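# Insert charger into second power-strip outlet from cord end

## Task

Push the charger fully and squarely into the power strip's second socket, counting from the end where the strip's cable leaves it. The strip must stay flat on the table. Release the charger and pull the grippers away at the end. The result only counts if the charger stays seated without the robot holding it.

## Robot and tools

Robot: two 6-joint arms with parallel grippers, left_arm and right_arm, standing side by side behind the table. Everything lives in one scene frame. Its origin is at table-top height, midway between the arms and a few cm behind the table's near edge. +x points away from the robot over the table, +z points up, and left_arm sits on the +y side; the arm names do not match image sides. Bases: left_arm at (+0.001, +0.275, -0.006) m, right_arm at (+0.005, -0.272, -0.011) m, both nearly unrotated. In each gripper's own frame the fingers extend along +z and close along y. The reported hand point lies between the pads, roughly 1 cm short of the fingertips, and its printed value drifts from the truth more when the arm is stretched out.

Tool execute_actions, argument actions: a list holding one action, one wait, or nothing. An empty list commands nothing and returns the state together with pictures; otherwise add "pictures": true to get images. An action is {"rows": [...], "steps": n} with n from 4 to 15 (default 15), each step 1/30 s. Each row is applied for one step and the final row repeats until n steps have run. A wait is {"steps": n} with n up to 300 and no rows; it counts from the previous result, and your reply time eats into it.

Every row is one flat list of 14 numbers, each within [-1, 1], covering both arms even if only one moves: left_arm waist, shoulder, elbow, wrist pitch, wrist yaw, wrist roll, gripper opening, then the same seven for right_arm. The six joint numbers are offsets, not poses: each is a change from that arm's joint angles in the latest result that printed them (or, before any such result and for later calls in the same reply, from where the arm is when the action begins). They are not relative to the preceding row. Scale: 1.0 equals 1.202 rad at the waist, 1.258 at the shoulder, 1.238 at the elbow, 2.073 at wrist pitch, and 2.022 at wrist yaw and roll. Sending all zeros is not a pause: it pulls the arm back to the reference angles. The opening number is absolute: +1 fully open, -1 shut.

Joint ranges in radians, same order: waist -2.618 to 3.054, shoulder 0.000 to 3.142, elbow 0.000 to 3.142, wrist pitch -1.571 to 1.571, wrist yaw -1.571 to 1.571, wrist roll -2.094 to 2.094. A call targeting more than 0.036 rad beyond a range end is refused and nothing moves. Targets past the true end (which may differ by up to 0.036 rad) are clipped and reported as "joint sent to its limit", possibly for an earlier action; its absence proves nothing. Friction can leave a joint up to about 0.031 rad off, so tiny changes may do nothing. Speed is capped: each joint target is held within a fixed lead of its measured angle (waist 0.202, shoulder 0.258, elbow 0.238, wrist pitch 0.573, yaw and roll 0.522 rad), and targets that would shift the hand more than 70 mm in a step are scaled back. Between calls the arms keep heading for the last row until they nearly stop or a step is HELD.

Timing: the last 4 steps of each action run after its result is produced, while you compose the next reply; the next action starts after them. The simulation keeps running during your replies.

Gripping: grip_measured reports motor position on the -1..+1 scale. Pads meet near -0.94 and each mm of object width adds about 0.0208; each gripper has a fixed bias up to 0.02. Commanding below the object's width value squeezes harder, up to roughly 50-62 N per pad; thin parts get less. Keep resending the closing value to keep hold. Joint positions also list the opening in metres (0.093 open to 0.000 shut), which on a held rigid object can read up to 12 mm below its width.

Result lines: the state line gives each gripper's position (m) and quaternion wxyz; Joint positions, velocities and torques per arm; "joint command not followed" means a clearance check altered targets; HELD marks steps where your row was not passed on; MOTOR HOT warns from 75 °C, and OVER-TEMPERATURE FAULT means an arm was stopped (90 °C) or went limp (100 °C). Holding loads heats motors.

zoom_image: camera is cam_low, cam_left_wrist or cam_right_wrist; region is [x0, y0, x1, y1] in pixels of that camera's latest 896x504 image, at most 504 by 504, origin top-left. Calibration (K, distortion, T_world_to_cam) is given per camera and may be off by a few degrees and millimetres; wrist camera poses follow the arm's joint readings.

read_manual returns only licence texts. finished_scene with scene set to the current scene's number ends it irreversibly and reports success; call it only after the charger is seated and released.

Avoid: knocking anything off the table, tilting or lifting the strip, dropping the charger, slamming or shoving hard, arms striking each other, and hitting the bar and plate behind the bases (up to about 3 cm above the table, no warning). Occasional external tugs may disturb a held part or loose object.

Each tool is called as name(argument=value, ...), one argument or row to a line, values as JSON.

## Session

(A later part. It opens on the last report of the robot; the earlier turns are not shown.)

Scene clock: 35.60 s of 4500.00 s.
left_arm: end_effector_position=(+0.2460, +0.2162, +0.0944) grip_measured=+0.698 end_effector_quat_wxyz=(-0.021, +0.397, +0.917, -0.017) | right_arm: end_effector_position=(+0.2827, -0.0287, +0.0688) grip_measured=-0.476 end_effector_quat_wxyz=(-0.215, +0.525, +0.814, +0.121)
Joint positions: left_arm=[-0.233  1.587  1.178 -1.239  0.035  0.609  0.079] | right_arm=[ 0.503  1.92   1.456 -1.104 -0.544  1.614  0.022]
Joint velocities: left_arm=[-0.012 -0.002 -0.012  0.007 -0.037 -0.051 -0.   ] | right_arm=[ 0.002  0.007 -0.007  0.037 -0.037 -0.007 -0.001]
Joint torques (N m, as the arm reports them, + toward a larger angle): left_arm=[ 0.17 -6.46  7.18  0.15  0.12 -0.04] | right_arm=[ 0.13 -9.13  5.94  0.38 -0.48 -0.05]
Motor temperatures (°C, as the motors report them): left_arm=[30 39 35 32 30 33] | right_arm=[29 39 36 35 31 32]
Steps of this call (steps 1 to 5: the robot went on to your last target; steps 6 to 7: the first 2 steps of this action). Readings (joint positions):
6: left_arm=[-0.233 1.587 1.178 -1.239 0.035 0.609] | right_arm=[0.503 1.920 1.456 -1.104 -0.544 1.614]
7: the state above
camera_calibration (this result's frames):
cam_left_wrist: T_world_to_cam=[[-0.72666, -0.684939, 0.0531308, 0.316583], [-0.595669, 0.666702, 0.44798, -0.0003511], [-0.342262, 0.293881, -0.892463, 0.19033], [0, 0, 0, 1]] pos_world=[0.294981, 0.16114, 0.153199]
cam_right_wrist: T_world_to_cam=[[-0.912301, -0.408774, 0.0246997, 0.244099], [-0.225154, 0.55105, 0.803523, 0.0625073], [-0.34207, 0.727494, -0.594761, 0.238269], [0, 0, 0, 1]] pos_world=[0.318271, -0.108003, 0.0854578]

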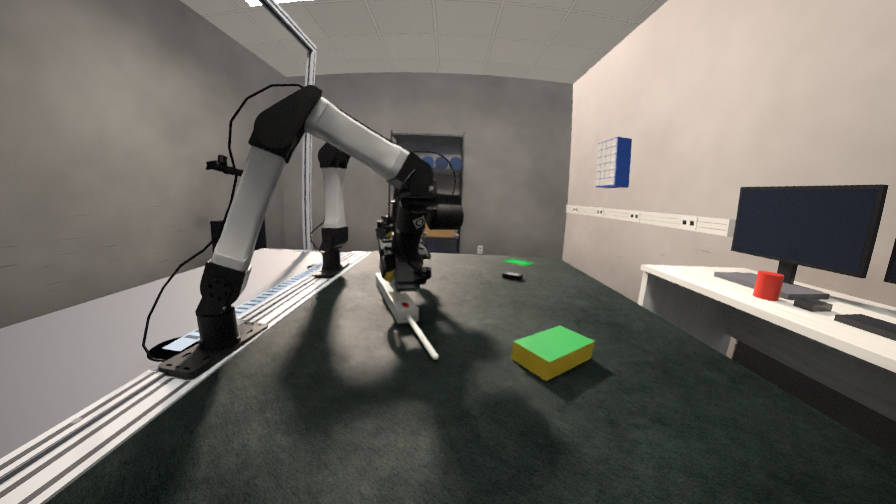

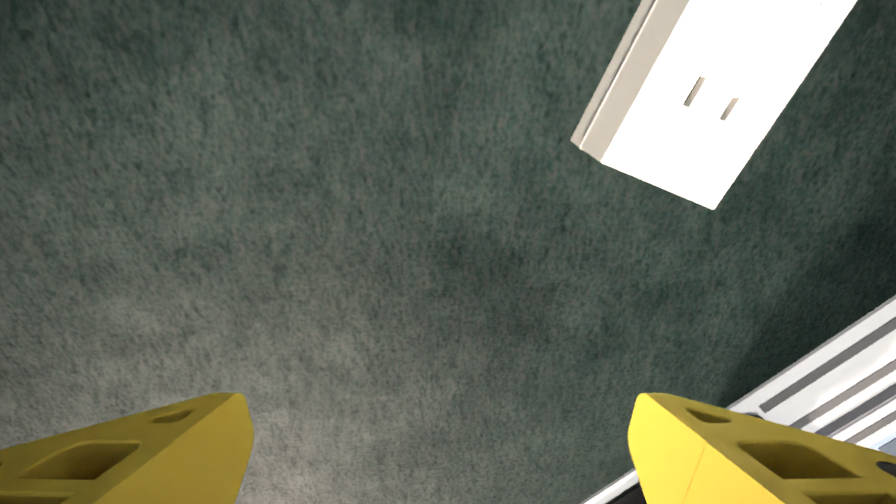

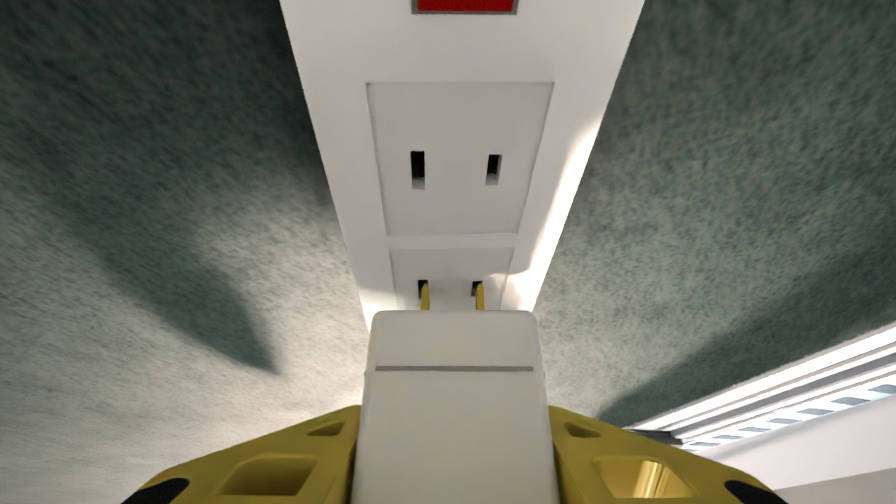

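execute_actions(
  actions=[
    {"rows": [[0,0,0,0,0,0,0.7,-0.004,0.010,-0.008,0.003,0.005,-0.002,-0.75],[0,0,0,0,0,0,0.7,-0.007,0.016,-0.0105,0.006,0.010,-0.002,-0.75],[0,0,0,0,0,0,0.7,-0.010,0.020,-0.0105,0.007,0.010,-0.002,-0.75],[0,0,0,0,0,0,0.7,-0.012,0.022,-0.0105,0.007,0.010,-0.002,-0.75],[0,0,0,0,0,0,0.7,-0.014,0.024,-0.0105,0.007,0.010,-0.002,-0.75],[0,0,0,0,0,0,0.7,-0.015,0.024,-0.0105,0.007,0.010,-0.002,-0.75]], "steps": 10},
  ],
)

execute_actions(
  actions=[
    {"steps": 5},
  ],
  pictures=true,
)

zoom_image(
  camera="cam_right_wrist",
  region=[390, 200, 516, 326],
)

Scene clock: 37.00 s of 4500.00 s.
left_arm: end_effector_position=(+0.2460, +0.2162, +0.0944) grip_measured=+0.698 end_effector_quat_wxyz=(-0.021, +0.397, +0.917, -0.017) | right_arm: end_effector_position=(+0.2828, -0.0286, +0.0688) grip_measured=-0.476 end_effector_quat_wxyz=(-0.215, +0.525, +0.815, +0.121)
Joint positions: left_arm=[-0.233  1.587  1.178 -1.239  0.035  0.609  0.079] | right_arm=[ 0.503  1.92   1.456 -1.104 -0.544  1.614  0.022]
Joint velocities: left_arm=[ 0.002  0.012 -0.012 -0.081  0.022 -0.051 -0.001] | right_arm=[ 0.007  0.007  0.007 -0.037 -0.051  0.022  0.   ]
Joint torques (N m, as the arm reports them, + toward a larger angle): left_arm=[ 0.17 -6.45  7.19  0.14  0.11  0.  ] | right_arm=[-1.18 -6.84  5.39  0.53 -0.27 -0.06]
Motor temperatures (°C, as the motors report them): left_arm=[30 39 35 32 30 33] | right_arm=[29 39 36 35 31 32]
Steps of this call (steps 1 to 4: the last 4 steps of your previous action; steps 5 to 15: the robot went on to your last target; steps 16 to 36: nothing new was sent; steps 37 to 42: the first 6 steps of this action). Readings (joint positions):
37: left_arm=[-0.233 1.587 1.178 -1.239 0.035 0.609] | right_arm=[0.503 1.920 1.456 -1.104 -0.544 1.614]
38: left_arm=[-0.233 1.587 1.178 -1.239 0.035 0.609] | right_arm=[0.503 1.920 1.456 -1.104 -0.544 1.614]
40: left_arm=[-0.233 1.587 1.178 -1.239 0.035 0.609] | right_arm=[0.503 1.920 1.456 -1.104 -0.544 1.614]
42: the state above

Scene clock: 37.17 s of 4500.00 s.
left_arm: end_effector_position=(+0.2460, +0.2162, +0.0944) grip_measured=+0.698 end_effector_quat_wxyz=(-0.021, +0.397, +0.917, -0.017) | right_arm: end_effector_position=(+0.2828, -0.0286, +0.0688) grip_measured=-0.476 end_effector_quat_wxyz=(-0.215, +0.525, +0.815, +0.121)
Joint positions: left_arm=[-0.233  1.587  1.178 -1.239  0.035  0.609  0.079] | right_arm=[ 0.503  1.92   1.456 -1.104 -0.544  1.614  0.022]
Joint velocities: left_arm=[-0.007  0.007  0.007  0.022 -0.007  0.007 -0.001] | right_arm=[-0.027 -0.002 -0.002 -0.007  0.022  0.007 -0.   ]
Joint torques (N m, as the arm reports them, + toward a larger angle): left_arm=[ 0.1  -6.45  7.19  0.16  0.13 -0.03] | right_arm=[-1.2  -6.77  5.37  0.52 -0.27 -0.06]
Motor temperatures (°C, as the motors report them): left_arm=[30 39 35 32 30 33] | right_arm=[29 39 36 35 31 32]
Kept back: nothing.
Steps of this call (steps 1 to 4: the last 4 steps of your previous action; step 5: the robot went on to your last target). Readings (joint positions):
1: left_arm=[-0.233 1.587 1.178 -1.239 0.035 0.609] | right_arm=[0.503 1.920 1.456 -1.104 -0.544 1.614]
2: left_arm=[-0.233 1.587 1.178 -1.239 0.035 0.609] | right_arm=[0.503 1.920 1.456 -1.104 -0.544 1.614]
4: left_arm=[-0.233 1.587 1.178 -1.239 0.035 0.609] | right_arm=[0.503 1.920 1.456 -1.104 -0.544 1.614]
5: the state above
camera_calibration (this result's frames):
cam_left_wrist: T_world_to_cam=[[-0.72666, -0.684939, 0.0531308, 0.316583], [-0.595669, 0.666702, 0.44798, -0.0003511], [-0.342262, 0.293881, -0.892463, 0.19033], [0, 0, 0, 1]] pos_world=[0.294981, 0.16114, 0.153199]
cam_right_wrist: T_world_to_cam=[[-0.912303, -0.408794, 0.0243192, 0.244208], [-0.225436, 0.550907, 0.803542, 0.0625782], [-0.341881, 0.727591, -0.594751, 0.238215], [0, 0, 0, 1]] pos_world=[0.318341, -0.107967, 0.0854555]

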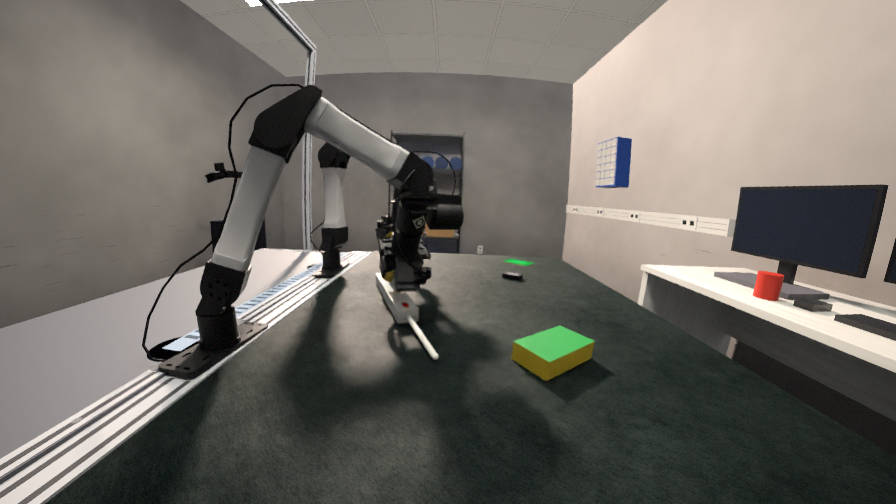

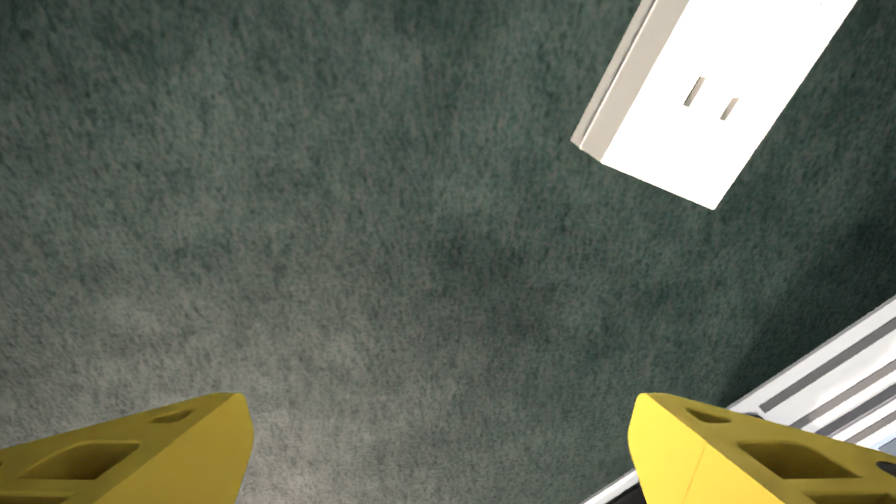

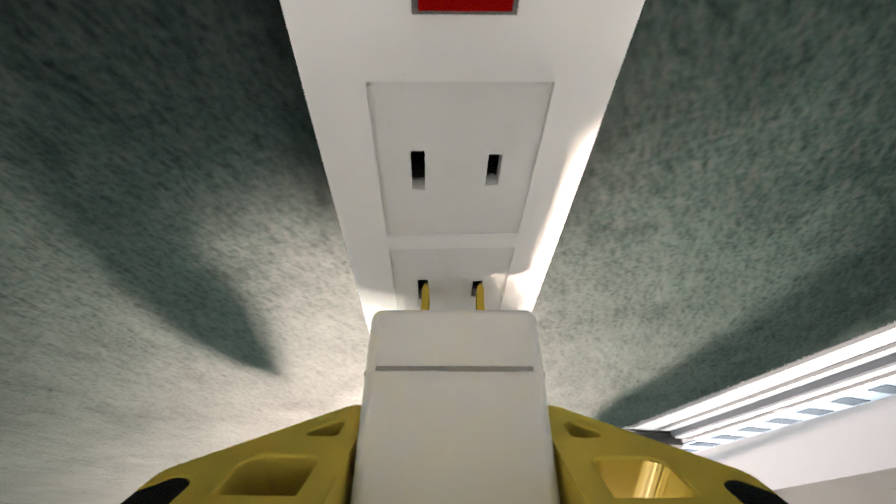

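Region (390, 200, 516, 326) of cam_right_wrist's 896x504 image, scaled by 4.000, with more detail than that image has.

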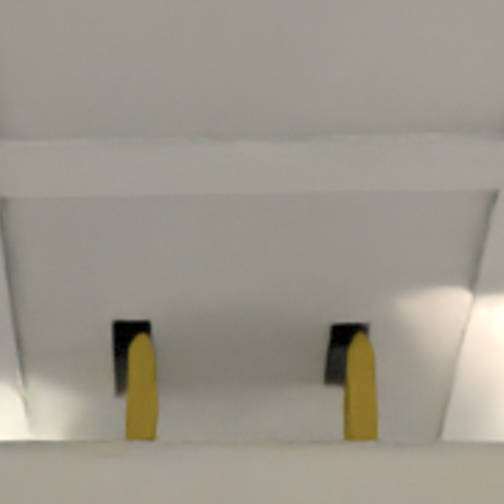

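execute_actions(
  actions=[
    {"rows": [[0,0,0,0,0,0,0.7,-0.017,0.024,-0.0105,0.010,0.010,-0.002,-0.75],[0,0,0,0,0,0,0.7,-0.019,0.024,-0.0105,0.012,0.010,-0.002,-0.75],[0,0,0,0,0,0,0.7,-0.021,0.024,-0.0105,0.014,0.010,-0.002,-0.75],[0,0,0,0,0,0,0.7,-0.023,0.024,-0.0105,0.015,0.010,-0.002,-0.75]], "steps": 8},
  ],
)

execute_actions(
  actions=[
    {"steps": 4},
  ],
  pictures=true,
)

zoom_image(
  camera="cam_right_wrist",
  region=[390, 200, 516, 326],
)

Scene clock: 37.50 s of 4500.00 s.
left_arm: end_effector_position=(+0.2460, +0.2162, +0.0944) grip_measured=+0.698 end_effector_quat_wxyz=(-0.021, +0.397, +0.917, -0.017) | right_arm: end_effector_position=(+0.2840, -0.0292, +0.0686) grip_measured=-0.476 end_effector_quat_wxyz=(-0.214, +0.526, +0.814, +0.122)
Joint positions: left_arm=[-0.233  1.587  1.178 -1.239  0.035  0.609  0.079] | right_arm=[ 0.501  1.92   1.456 -1.101 -0.543  1.614  0.022]
Joint velocities: left_arm=[ 0.007  0.002  0.012  0.081 -0.022 -0.007 -0.001] | right_arm=[-0.042  0.037  0.022  0.095  0.154  0.051 -0.001]
Joint torques (N m, as the arm reports them, + toward a larger angle): left_arm=[ 0.18 -6.49  7.17  0.15  0.12 -0.02] | right_arm=[-1.5  -7.14  5.36  0.58 -0.38 -0.04]
Motor temperatures (°C, as the motors report them): left_arm=[30 39 35 32 30 33] | right_arm=[29 39 36 35 31 32]
Steps of this call (steps 1 to 6: the robot went on to your last target; steps 7 to 10: the first 4 steps of this action). Readings (joint positions):
7: left_arm=[-0.233 1.587 1.178 -1.239 0.035 0.609] | right_arm=[0.503 1.920 1.456 -1.103 -0.544 1.614]
8: left_arm=[-0.233 1.587 1.178 -1.239 0.035 0.609] | right_arm=[0.503 1.920 1.456 -1.103 -0.544 1.614]
10: the state above

Scene clock: 37.63 s of 4500.00 s.
left_arm: end_effector_position=(+0.2460, +0.2162, +0.0944) grip_measured=+0.698 end_effector_quat_wxyz=(-0.021, +0.397, +0.917, -0.017) | right_arm: end_effector_position=(+0.2862, -0.0304, +0.0649) grip_measured=-0.476 end_effector_quat_wxyz=(-0.214, +0.529, +0.813, +0.121)
Joint positions: left_arm=[-0.233  1.587  1.178 -1.239  0.035  0.609  0.079] | right_arm=[ 0.496  1.931  1.456 -1.094 -0.542  1.614  0.022]
Joint velocities: left_arm=[ 0.002 -0.012  0.002 -0.022 -0.022 -0.051 -0.   ] | right_arm=[-0.007  0.081 -0.012  0.022 -0.051  0.007 -0.   ]
Joint torques (N m, as the arm reports them, + toward a larger angle): left_arm=[ 0.16 -6.48  7.18  0.15  0.13 -0.03] | right_arm=[-1.38 -8.14  5.35  0.57 -0.28 -0.06]
Motor temperatures (°C, as the motors report them): left_arm=[30 39 35 32 30 33] | right_arm=[29 39 36 35 31 32]
Kept back: nothing.
Steps of this call (steps 1 to 4: the last 4 steps of your previous action). Readings (joint positions):
1: left_arm=[-0.233 1.587 1.178 -1.239 0.035 0.609] | right_arm=[0.499 1.922 1.456 -1.099 -0.542 1.614]
2: left_arm=[-0.233 1.587 1.178 -1.239 0.035 0.609] | right_arm=[0.497 1.924 1.456 -1.098 -0.542 1.614]
4: the state above
camera_calibration (this result's frames):
cam_left_wrist: T_world_to_cam=[[-0.72666, -0.684939, 0.0531308, 0.316583], [-0.595669, 0.666702, 0.44798, -0.0003511], [-0.342262, 0.293881, -0.892463, 0.19033], [0, 0, 0, 1]] pos_world=[0.294981, 0.16114, 0.153199]
cam_right_wrist: T_world_to_cam=[[-0.915403, -0.401688, 0.0261751, 0.247725], [-0.220366, 0.554483, 0.802488, 0.0661728], [-0.336863, 0.728831, -0.596094, 0.237059], [0, 0, 0, 1]] pos_world=[0.321207, -0.109959, 0.0817222]

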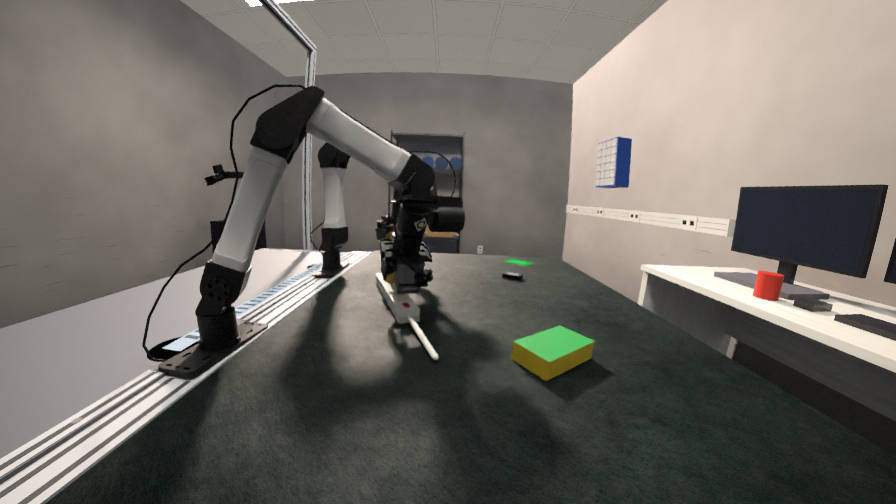

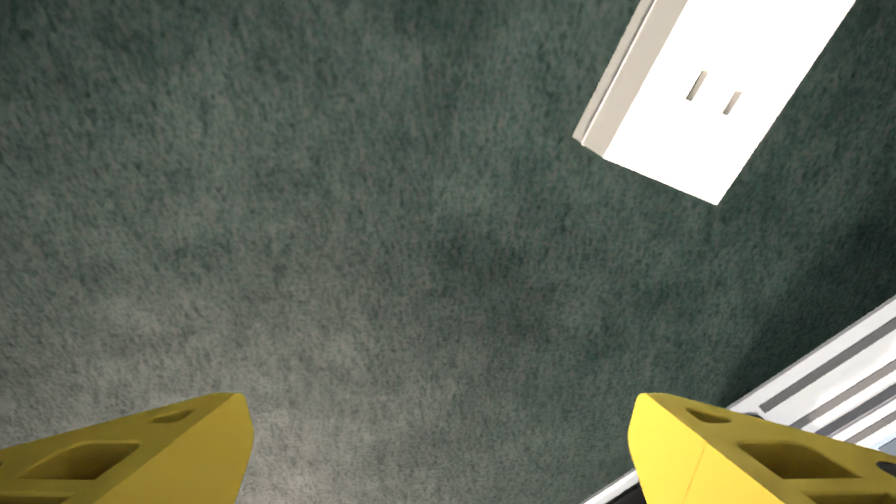

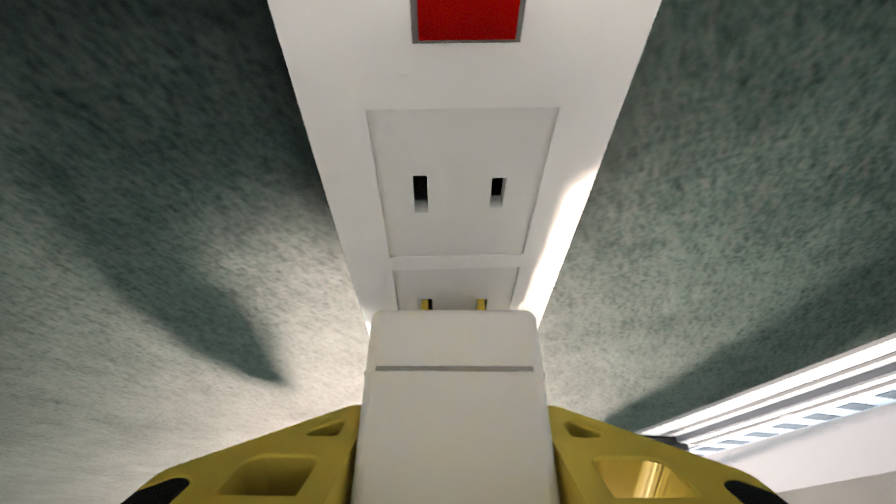

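Region (390, 200, 516, 326) of cam_right_wrist's 896x504 image, scaled by 4.000, with more detail than that image has.

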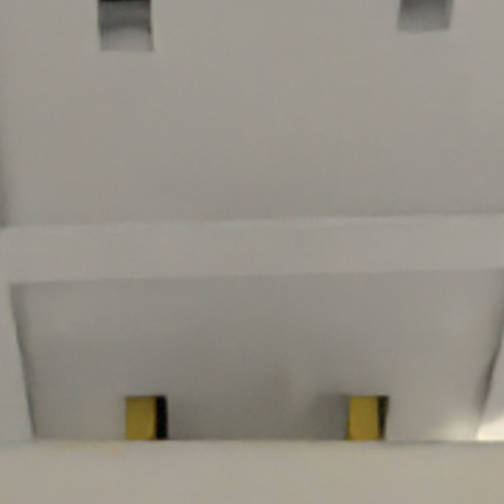

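execute_actions(
  actions=[
    {"rows": [[0,0,0,0,0,0,0.7,-0.004,0.014,-0.014,0.008,0.006,0,-0.75],[0,0,0,0,0,0,0.7,0,0.014,-0.018,0.011,0.006,0,-0.75],[0,0,0,0,0,0,0.7,0,0.014,-0.022,0.014,0.006,0,-0.75],[0,0,0,0,0,0,0.7,0,0.014,-0.025,0.016,0.006,0,-0.75]], "steps": 10},
  ],
)

execute_actions(
  actions=[
    {"steps": 5},
  ],
  pictures=true,
)

Scene clock: 38.23 s of 4500.00 s.
left_arm: end_effector_position=(+0.2460, +0.2162, +0.0944) grip_measured=+0.698 end_effector_quat_wxyz=(-0.021, +0.397, +0.917, -0.017) | right_arm: end_effector_position=(+0.2860, -0.0308, +0.0604) grip_measured=-0.476 end_effector_quat_wxyz=(-0.214, +0.529, +0.812, +0.120)
Joint positions: left_arm=[-0.233  1.587  1.178 -1.239  0.035  0.609  0.079] | right_arm=[ 0.496  1.935  1.444 -1.079 -0.542  1.614  0.022]
Joint velocities: left_arm=[ 0.002 -0.012 -0.007 -0.037 -0.007 -0.081 -0.   ] | right_arm=[-0.007  0.012 -0.061  0.051 -0.051 -0.051 -0.001]
Joint torques (N m, as the arm reports them, + toward a larger angle): left_arm=[ 0.13 -6.43  7.16  0.14  0.13 -0.03] | right_arm=[ 0.15 -8.2   5.14  0.41 -0.35 -0.02]
Motor temperatures (°C, as the motors report them): left_arm=[30 39 35 32 30 33] | right_arm=[29 39 36 35 31 32]
Steps of this call (steps 1 to 12: the robot went on to your last target; steps 13 to 18: the first 6 steps of this action). Readings (joint positions):
13: left_arm=[-0.233 1.587 1.178 -1.239 0.035 0.609] | right_arm=[0.496 1.935 1.456 -1.093 -0.542 1.614]
14: left_arm=[-0.233 1.587 1.178 -1.239 0.035 0.609] | right_arm=[0.496 1.935 1.455 -1.093 -0.542 1.614]
16: left_arm=[-0.233 1.587 1.178 -1.239 0.035 0.609] | right_arm=[0.496 1.935 1.450 -1.086 -0.542 1.614]
18: the state above

Scene clock: 38.40 s of 4500.00 s.
left_arm: end_effector_position=(+0.2460, +0.2162, +0.0944) grip_measured=+0.698 end_effector_quat_wxyz=(-0.021, +0.397, +0.917, -0.017) | right_arm: end_effector_position=(+0.2861, -0.0308, +0.0599) grip_measured=-0.476 end_effector_quat_wxyz=(-0.214, +0.529, +0.812, +0.120)
Joint positions: left_arm=[-0.233  1.587  1.178 -1.239  0.035  0.609  0.079] | right_arm=[ 0.496  1.935  1.442 -1.077 -0.542  1.614  0.022]
Joint velocities: left_arm=[-0.002  0.002 -0.002  0.081  0.007  0.139 -0.001] | right_arm=[-0.007  0.002  0.007 -0.051  0.066  0.037  0.   ]
Joint torques (N m, as the arm reports them, + toward a larger angle): left_arm=[ 0.17 -6.5   7.19  0.15  0.13 -0.02] | right_arm=[ 0.1  -8.19  5.06  0.53 -0.35 -0.03]
Motor temperatures (°C, as the motors report them): left_arm=[30 39 35 32 30 33] | right_arm=[29 39 36 35 31 32]
Kept back: nothing.
Steps of this call (steps 1 to 4: the last 4 steps of your previous action; step 5: the robot went on to your last target). Readings (joint positions):
1: left_arm=[-0.233 1.587 1.178 -1.239 0.035 0.609] | right_arm=[0.496 1.935 1.442 -1.077 -0.542 1.614]
2: left_arm=[-0.233 1.587 1.178 -1.239 0.035 0.609] | right_arm=[0.496 1.935 1.442 -1.077 -0.542 1.614]
4: left_arm=[-0.233 1.587 1.178 -1.239 0.035 0.609] | right_arm=[0.496 1.935 1.442 -1.077 -0.542 1.614]
5: the state above
camera_calibration (this result's frames):
cam_left_wrist: T_world_to_cam=[[-0.72666, -0.684939, 0.0531308, 0.316583], [-0.595669, 0.666702, 0.44798, -0.0003511], [-0.342262, 0.293881, -0.892463, 0.19033], [0, 0, 0, 1]] pos_world=[0.294981, 0.16114, 0.153199]
cam_right_wrist: T_world_to_cam=[[-0.915402, -0.401641, 0.0269171, 0.247503], [-0.219939, 0.555037, 0.802222, 0.0702727], [-0.337145, 0.728435, -0.596419, 0.234407], [0, 0, 0, 1]] pos_world=[0.321049, -0.110347, 0.0767683]

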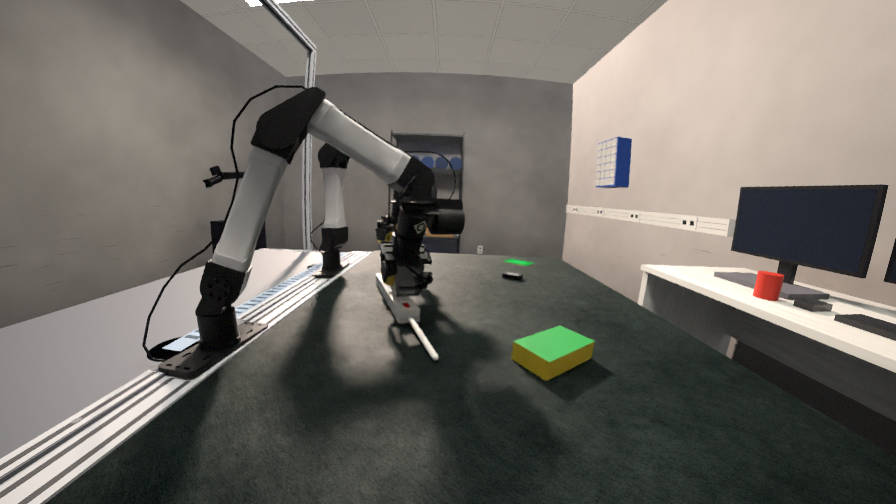

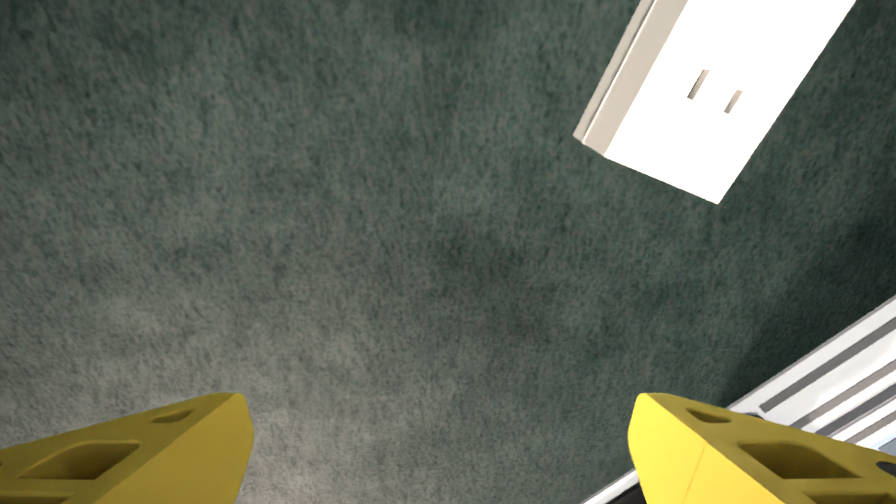

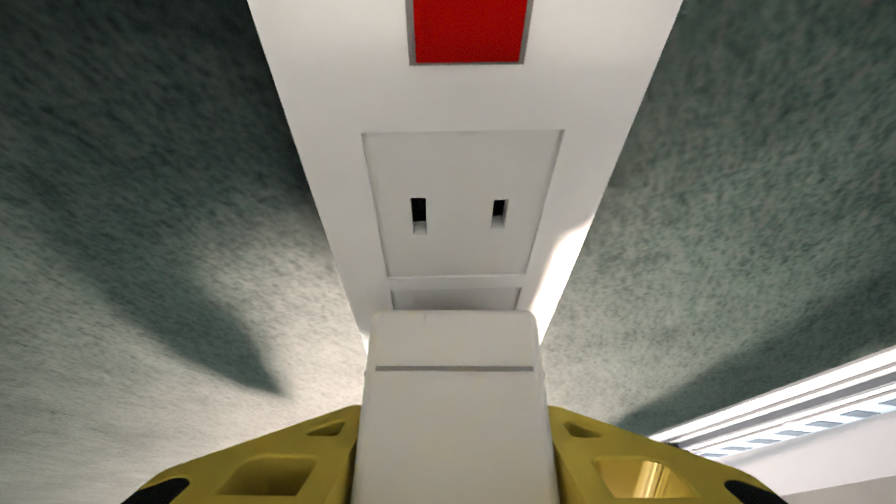

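execute_actions(
  actions=[
    {"rows": [[0,0,0,0,0,0,0.7,0,0,0,0,0,0,0.8],[0,0,0,0,0,0,0.7,0,0,0,0,0,0,0.8],[0,0,0,0,0,0,0.7,0,0,0,-0.0024,0.0126,0.0057,0.8],[0,0,0,0,0,0,0.7,0,0,0,-0.0072,0.0378,0.0171,0.8],[0,0,0,0,0,0,0.7,0,0,0.004,-0.0129,0.068,0.0308,0.8],[0,0,0,0,0,0,0.7,0.0079,0,0.012,-0.0191,0.1007,0.0457,0.8],[0,0,0,0,0,0,0.7,0.0236,0,0.022,-0.0253,0.1334,0.0605,0.8],[0,0,0,0,0,0,0.7,0.0451,0,0.034,-0.0315,0.1661,0.0754,0.8],[0,0,0,0,0,0,0.7,0.0707,0,0.047,-0.0373,0.1963,0.0891,0.8],[0,0,0,0,0,0,0.7,0.0982,0,0.060,-0.0421,0.2215,0.1005,0.8],[0,0,0,0,0,0,0.7,0.1256,0,0.073,-0.0454,0.2391,0.1085,0.8],[0,0,0,0,0,0,0.7,0.1512,0,0.084,-0.0478,0.2517,0.1142,0.8],[0,0,0,0,0,0,0.7,0.1727,0,0.093,-0.0478,0.2517,0.1142,0.8],[0,0,0,0,0,0,0.7,0.1884,0,0.099,-0.0478,0.2517,0.1142,0.8],[0,0,0,0,0,0,0.7,0.1963,0,0.1018,-0.0478,0.2517,0.1142,0.8]], "steps": 15},
  ],
)

execute_actions(
  actions=[
    {"steps": 12},
  ],
  pictures=true,
)

Scene clock: 42.60 s of 4500.00 s.
left_arm: end_effector_position=(+0.2460, +0.2162, +0.0944) grip_measured=+0.698 end_effector_quat_wxyz=(-0.021, +0.397, +0.917, -0.017) | right_arm: end_effector_position=(+0.2925, -0.0488, +0.0531) grip_measured=+0.798 end_effector_quat_wxyz=(-0.098, +0.565, +0.819, +0.036)
Joint positions: left_arm=[-0.233  1.587  1.178 -1.239  0.035  0.609  0.079] | right_arm=[ 0.568  1.935  1.487 -1.125 -0.254  1.741  0.083]
Joint velocities: left_arm=[ 0.007  0.027 -0.007  0.022 -0.022 -0.022  0.001] | right_arm=[ 0.847 -0.017  0.476 -0.227  1.326  0.623 -0.   ]
Joint torques (N m, as the arm reports them, + toward a larger angle): left_arm=[ 0.16 -6.44  7.19  0.15  0.12 -0.04] | right_arm=[ 2.18 -9.25  7.79  0.24 -0.42  0.  ]
Motor temperatures (°C, as the motors report them): left_arm=[30 39 35 31 30 33] | right_arm=[29 40 36 35 31 32]
Steps of this call (steps 1 to 15: the robot went on to your last target; steps 16 to 90: nothing new was sent; then 0.83 s passed at rest; steps 91 to 101: the first 11 steps of this action). Readings (joint positions):
91: left_arm=[-0.233 1.587 1.178 -1.239 0.035 0.609] | right_arm=[0.496 1.935 1.442 -1.077 -0.542 1.614]
92: left_arm=[-0.233 1.587 1.178 -1.239 0.035 0.609] | right_arm=[0.496 1.935 1.442 -1.077 -0.542 1.614]
94: left_arm=[-0.233 1.587 1.178 -1.239 0.035 0.609] | right_arm=[0.496 1.935 1.442 -1.077 -0.531 1.619]
98: left_arm=[-0.233 1.587 1.178 -1.239 0.035 0.609] | right_arm=[0.505 1.935 1.449 -1.095 -0.402 1.677]
101: the state above

Scene clock: 43.00 s of 4500.00 s.
left_arm: end_effector_position=(+0.2460, +0.2162, +0.0944) grip_measured=+0.698 end_effector_quat_wxyz=(-0.021, +0.397, +0.917, -0.017) | right_arm: end_effector_position=(+0.2797, -0.0161, +0.0641) grip_measured=+0.798 end_effector_quat_wxyz=(-0.007, +0.530, +0.848, +0.011)
Joint positions: left_arm=[-0.233  1.587  1.178 -1.239  0.035  0.609  0.079] | right_arm=[ 0.746  1.935  1.557 -1.153 -0.062  1.832  0.083]
Joint velocities: left_arm=[-0.007 -0.012 -0.002  0.007 -0.037 -0.022  0.002] | right_arm=[-0.007 -0.002  0.017 -0.007  0.11   0.081  0.001]
Joint torques (N m, as the arm reports them, + toward a larger angle): left_arm=[ 0.16 -6.48  7.23  0.15  0.13 -0.02] | right_arm=[-0.93 -9.41  7.43  0.21 -0.02  0.04]
Motor temperatures (°C, as the motors report them): left_arm=[30 39 35 31 30 33] | right_arm=[29 40 36 35 31 32]
Kept back: nothing.
Steps of this call (steps 1 to 4: the last 4 steps of your previous action; steps 5 to 12: the robot went on to your last target). Readings (joint positions):
1: left_arm=[-0.233 1.587 1.178 -1.239 0.035 0.609] | right_arm=[0.601 1.935 1.503 -1.132 -0.210 1.761]
2: left_arm=[-0.233 1.587 1.178 -1.239 0.035 0.609] | right_arm=[0.635 1.935 1.520 -1.136 -0.175 1.776]
4: left_arm=[-0.233 1.587 1.178 -1.239 0.035 0.609] | right_arm=[0.700 1.935 1.545 -1.139 -0.129 1.799]
8: left_arm=[-0.233 1.587 1.178 -1.239 0.035 0.609] | right_arm=[0.748 1.935 1.557 -1.144 -0.089 1.822]
12: the state above
camera_calibration (this result's frames):
cam_left_wrist: T_world_to_cam=[[-0.72666, -0.684939, 0.0531308, 0.316583], [-0.595669, 0.666702, 0.44798, -0.0003511], [-0.342262, 0.293881, -0.892463, 0.19033], [0, 0, 0, 1]] pos_world=[0.294981, 0.16114, 0.153199]
cam_right_wrist: T_world_to_cam=[[-0.902338, -0.430536, -0.0206011, 0.246439], [-0.393965, 0.804415, 0.444643, 0.133006], [-0.174863, 0.409335, -0.895471, 0.192681], [0, 0, 0, 1]] pos_world=[0.308464, -0.079762, 0.118477]

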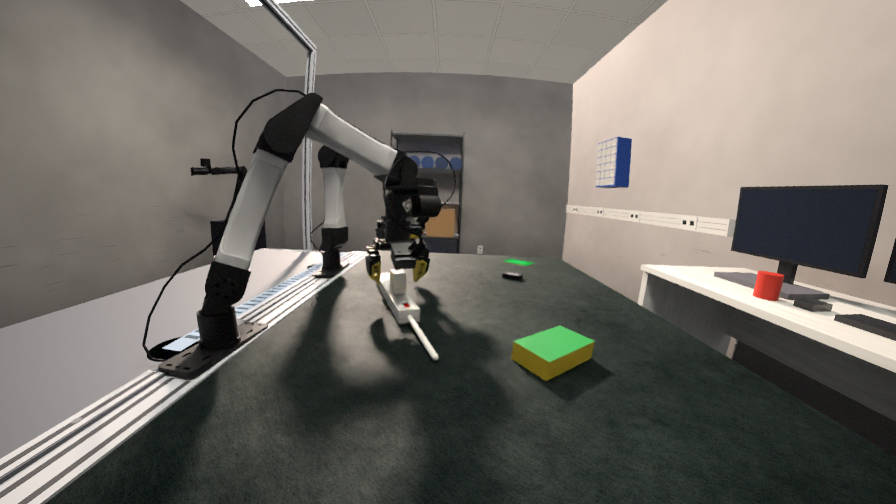

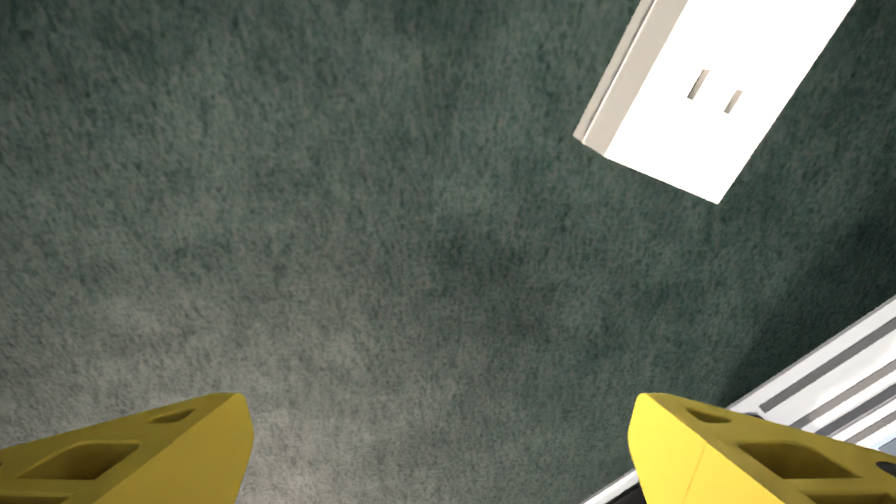

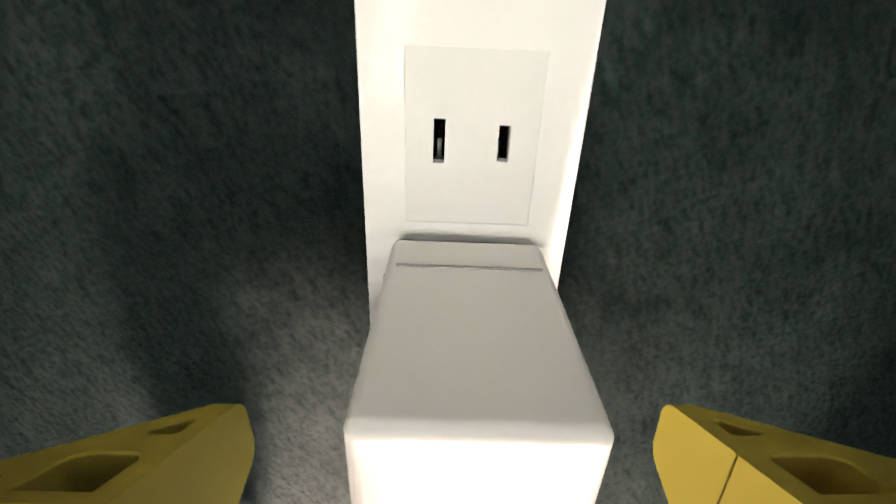

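execute_actions(
  actions=[
    {"rows": [[0,0,0,0,0,0,0.7,-0.014,0,0,-0.013,0.0143,0.0064,0.5],[0,0,0,0,0,0,0.7,-0.017,0,0,-0.016,0.0143,0.0064,0.4],[0,0,0,0,0,0,0.7,-0.020,0,0,-0.0183,0.0143,0.0064,0.3],[0,0,0,0,0,0,0.7,-0.022,0,0,-0.0183,0.0143,0.0064,0.2],[0,0,0,0,0,0,0.7,-0.024,0,0,-0.0183,0.0143,0.0064,0.2],[0,0,0,0,0,0,0.7,-0.025,0,0,-0.0183,0.0143,0.0064,0.2]], "steps": 10},
  ],
)

execute_actions(
  actions=[
    {"steps": 5},
  ],
  pictures=true,
)

Scene clock: 53.33 s of 4500.00 s.
left_arm: end_effector_position=(+0.2460, +0.2162, +0.0944) grip_measured=+0.698 end_effector_quat_wxyz=(-0.021, +0.397, +0.917, -0.017) | right_arm: end_effector_position=(+0.2807, -0.0225, +0.0641) grip_measured=+0.205 end_effector_quat_wxyz=(-0.001, +0.536, +0.844, +0.002)
Joint positions: left_arm=[-0.233  1.587  1.178 -1.239  0.035  0.609  0.079] | right_arm=[ 0.739  1.935  1.557 -1.167 -0.045  1.839  0.055]
Joint velocities: left_arm=[ 0.002  0.002 -0.007 -0.051 -0.007  0.037 -0.   ] | right_arm=[-0.105 -0.002 -0.022 -0.007  0.022  0.037 -0.007]
Joint torques (N m, as the arm reports them, + toward a larger angle): left_arm=[ 0.16 -6.48  7.18  0.14  0.12 -0.03] | right_arm=[-1.25 -9.38  6.56  0.19 -0.02  0.03]
Motor temperatures (°C, as the motors report them): left_arm=[30 39 36 31 30 33] | right_arm=[29 42 37 34 31 32]
Steps of this call (steps 1 to 30: the robot went on to your last target; steps 31 to 90: nothing new was sent; then 7.13 s passed at rest; steps 91 to 96: the first 6 steps of this action). Readings (joint positions):
91: left_arm=[-0.233 1.587 1.178 -1.239 0.035 0.609] | right_arm=[0.746 1.935 1.557 -1.158 -0.045 1.839]
92: left_arm=[-0.233 1.587 1.178 -1.239 0.035 0.609] | right_arm=[0.746 1.935 1.557 -1.159 -0.045 1.839]
94: left_arm=[-0.233 1.587 1.178 -1.239 0.035 0.609] | right_arm=[0.744 1.935 1.557 -1.164 -0.045 1.839]
96: the state above

Scene clock: 53.50 s of 4500.00 s.
left_arm: end_effector_position=(+0.2460, +0.2162, +0.0944) grip_measured=+0.698 end_effector_quat_wxyz=(-0.021, +0.397, +0.917, -0.017) | right_arm: end_effector_position=(+0.2820, -0.0255, +0.0642) grip_measured=+0.202 end_effector_quat_wxyz=(-0.001, +0.540, +0.842, +0.000)
Joint positions: left_arm=[-0.233  1.587  1.178 -1.239  0.035  0.609  0.079] | right_arm=[ 0.731  1.935  1.557 -1.172 -0.044  1.839  0.055]
Joint velocities: left_arm=[ 0.012 -0.002 -0.012 -0.022  0.007 -0.037 -0.   ] | right_arm=[-0.012  0.002  0.007  0.037  0.022  0.022  0.   ]
Joint torques (N m, as the arm reports them, + toward a larger angle): left_arm=[ 0.21 -6.45  7.21  0.15  0.12 -0.03] | right_arm=[-0.98 -9.35  6.54  0.17 -0.03  0.04]
Motor temperatures (°C, as the motors report them): left_arm=[30 39 36 31 30 33] | right_arm=[29 42 37 34 31 32]
Kept back: nothing.
Steps of this call (steps 1 to 4: the last 4 steps of your previous action; step 5: the robot went on to your last target). Readings (joint positions):
1: left_arm=[-0.233 1.587 1.178 -1.239 0.035 0.609] | right_arm=[0.736 1.935 1.557 -1.168 -0.045 1.839]
2: left_arm=[-0.233 1.587 1.178 -1.239 0.035 0.609] | right_arm=[0.734 1.935 1.557 -1.170 -0.045 1.839]
4: left_arm=[-0.233 1.587 1.178 -1.239 0.035 0.609] | right_arm=[0.732 1.935 1.557 -1.171 -0.044 1.839]
5: the state above
camera_calibration (this result's frames):
cam_left_wrist: T_world_to_cam=[[-0.72666, -0.684939, 0.0531308, 0.316583], [-0.595669, 0.666702, 0.44798, -0.0003511], [-0.342262, 0.293881, -0.892463, 0.19033], [0, 0, 0, 1]] pos_world=[0.294981, 0.16114, 0.153199]
cam_right_wrist: T_world_to_cam=[[-0.911894, -0.410347, -0.008043, 0.246809], [-0.374653, 0.824254, 0.424547, 0.137675], [-0.167582, 0.390156, -0.90537, 0.195125], [0, 0, 0, 1]] pos_world=[0.309343, -0.0883307, 0.120196]

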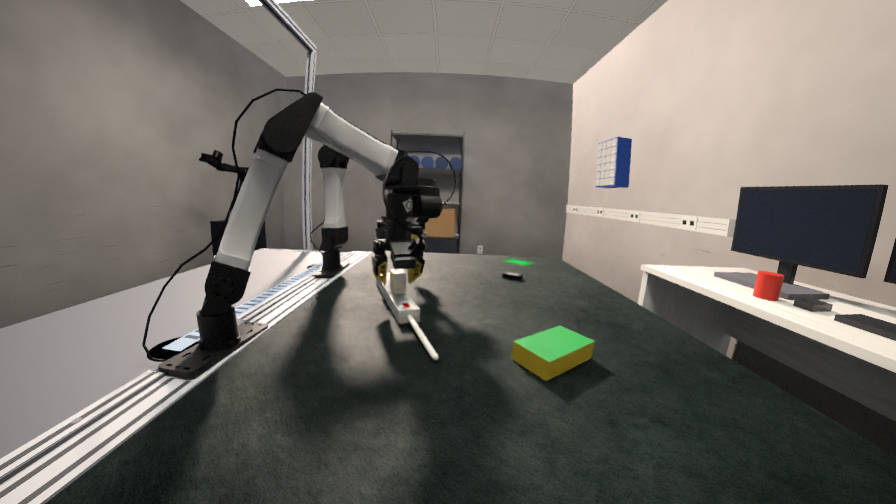

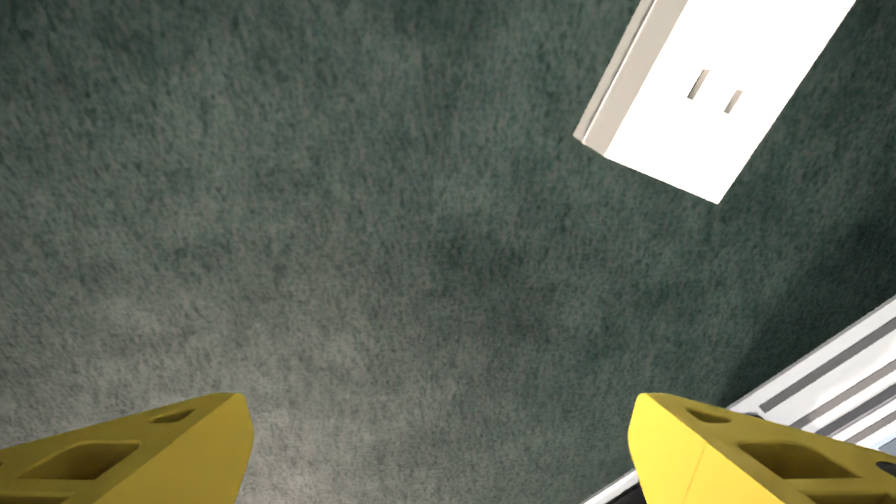

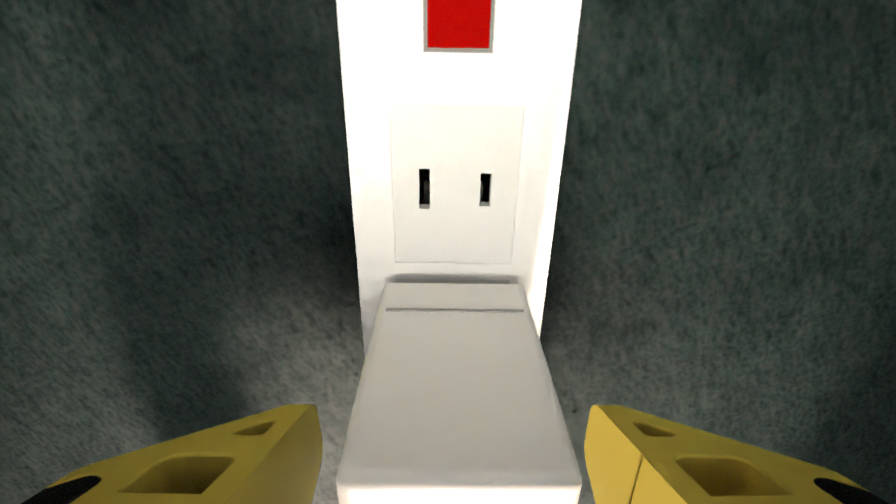

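execute_actions(
  actions=[
    {"rows": [[0,0,0,0,0,0,0.7,-0.002,0,0,-0.002,0,0,-0.2],[0,0,0,0,0,0,0.7,-0.002,0,0,-0.002,0,0,-0.4],[0,0,0,0,0,0,0.7,-0.002,0,0,-0.002,0,0,-0.75],[0,0,0,0,0,0,0.7,-0.002,0,0,-0.002,0,0,-0.75],[0,0,0,0,0,0,0.7,-0.002,0.01,-0.004,-0.002,0,0,-0.75],[0,0,0,0,0,0,0.7,-0.002,0.02,-0.008,-0.002,0,0,-0.75],[0,0,0,0,0,0,0.7,-0.002,0.03,-0.012,0,0,0,-0.75],[0,0,0,0,0,0,0.7,-0.002,0.04,-0.017,0,0,0,-0.75],[0,0,0,0,0,0,0.7,-0.002,0.05,-0.022,0,0,0,-0.75],[0,0,0,0,0,0,0.7,-0.002,0.06,-0.027,0,0,0,-0.75],[0,0,0,0,0,0,0.7,-0.002,0.07,-0.032,0,0,0,-0.75],[0,0,0,0,0,0,0.7,-0.002,0.08,-0.036,0,0,0,-0.75],[0,0,0,0,0,0,0.7,-0.002,0.09,-0.040,0,0,0,-0.75],[0,0,0,0,0,0,0.7,-0.002,0.10,-0.044,0,0,0,-0.75],[0,0,0,0,0,0,0.7,-0.002,0.108,-0.046,0,0,0,-0.75]], "steps": 15},
  ],
)

execute_actions(
  actions=[
    {"steps": 8},
  ],
)

Scene clock: 54.43 s of 4500.00 s.
left_arm: end_effector_position=(+0.2460, +0.2162, +0.0944) grip_measured=+0.698 end_effector_quat_wxyz=(-0.021, +0.397, +0.917, -0.017) | right_arm: end_effector_position=(+0.2815, -0.0259, +0.0614) grip_measured=-0.471 end_effector_quat_wxyz=(-0.003, +0.540, +0.842, -0.004)
Joint positions: left_arm=[-0.233  1.587  1.178 -1.239  0.035  0.609  0.079] | right_arm=[ 0.731  1.943  1.557 -1.173 -0.044  1.839  0.023]
Joint velocities: left_arm=[ 0.002 -0.002 -0.012 -0.007 -0.051 -0.022 -0.   ] | right_arm=[ 0.017  0.012 -0.007  0.007 -0.037  0.037 -0.001]
Joint torques (N m, as the arm reports them, + toward a larger angle): left_arm=[ 0.14 -6.48  7.17  0.14  0.12 -0.03] | right_arm=[-0.06 -3.57  3.31  0.39 -0.13 -0.03]
Motor temperatures (°C, as the motors report them): left_arm=[30 39 36 31 30 33] | right_arm=[29 42 37 34 31 32]
Steps of this call (steps 1 to 15: the robot went on to your last target; steps 16 to 17: nothing new was sent; steps 18 to 28: the first 11 steps of this action). Readings (joint positions):
18: left_arm=[-0.233 1.587 1.178 -1.239 0.035 0.609] | right_arm=[0.731 1.935 1.557 -1.173 -0.044 1.839]
19: left_arm=[-0.233 1.587 1.178 -1.239 0.035 0.609] | right_arm=[0.731 1.935 1.557 -1.173 -0.044 1.839]
21: left_arm=[-0.233 1.587 1.178 -1.239 0.035 0.609] | right_arm=[0.731 1.935 1.557 -1.172 -0.044 1.839]
25: left_arm=[-0.233 1.587 1.178 -1.239 0.035 0.609] | right_arm=[0.731 1.939 1.557 -1.172 -0.044 1.839]
28: the state above

Scene clock: 54.70 s of 4500.00 s.
left_arm: end_effector_position=(+0.2460, +0.2162, +0.0944) grip_measured=+0.698 end_effector_quat_wxyz=(-0.021, +0.397, +0.917, -0.017) | right_arm: end_effector_position=(+0.2815, -0.0260, +0.0548) grip_measured=-0.471 end_effector_quat_wxyz=(-0.006, +0.541, +0.841, -0.012)
Joint positions: left_arm=[-0.233  1.587  1.178 -1.239  0.035  0.609  0.079] | right_arm=[ 0.731  1.964  1.559 -1.172 -0.045  1.842  0.023]
Joint velocities: left_arm=[-0.017  0.002 -0.007 -0.007  0.051  0.022  0.001] | right_arm=[ 0.007  0.017 -0.002 -0.022  0.007 -0.022 -0.   ]
Joint torques (N m, as the arm reports them, + toward a larger angle): left_arm=[ 0.18 -6.47  7.23  0.15  0.13 -0.03] | right_arm=[-0.04 -1.44  1.73  0.32 -0.12 -0.05]
Motor temperatures (°C, as the motors report them): left_arm=[30 39 36 31 30 33] | right_arm=[29 42 37 34 31 32]
Kept back: nothing.
Steps of this call (steps 1 to 4: the last 4 steps of your previous action; steps 5 to 8: the robot went on to your last target). Readings (joint positions):
1: left_arm=[-0.233 1.587 1.178 -1.239 0.035 0.609] | right_arm=[0.731 1.944 1.557 -1.173 -0.044 1.840]
2: left_arm=[-0.233 1.587 1.178 -1.239 0.035 0.609] | right_arm=[0.731 1.946 1.557 -1.173 -0.044 1.840]
4: left_arm=[-0.233 1.587 1.178 -1.239 0.035 0.609] | right_arm=[0.731 1.963 1.557 -1.171 -0.045 1.841]
8: the state above


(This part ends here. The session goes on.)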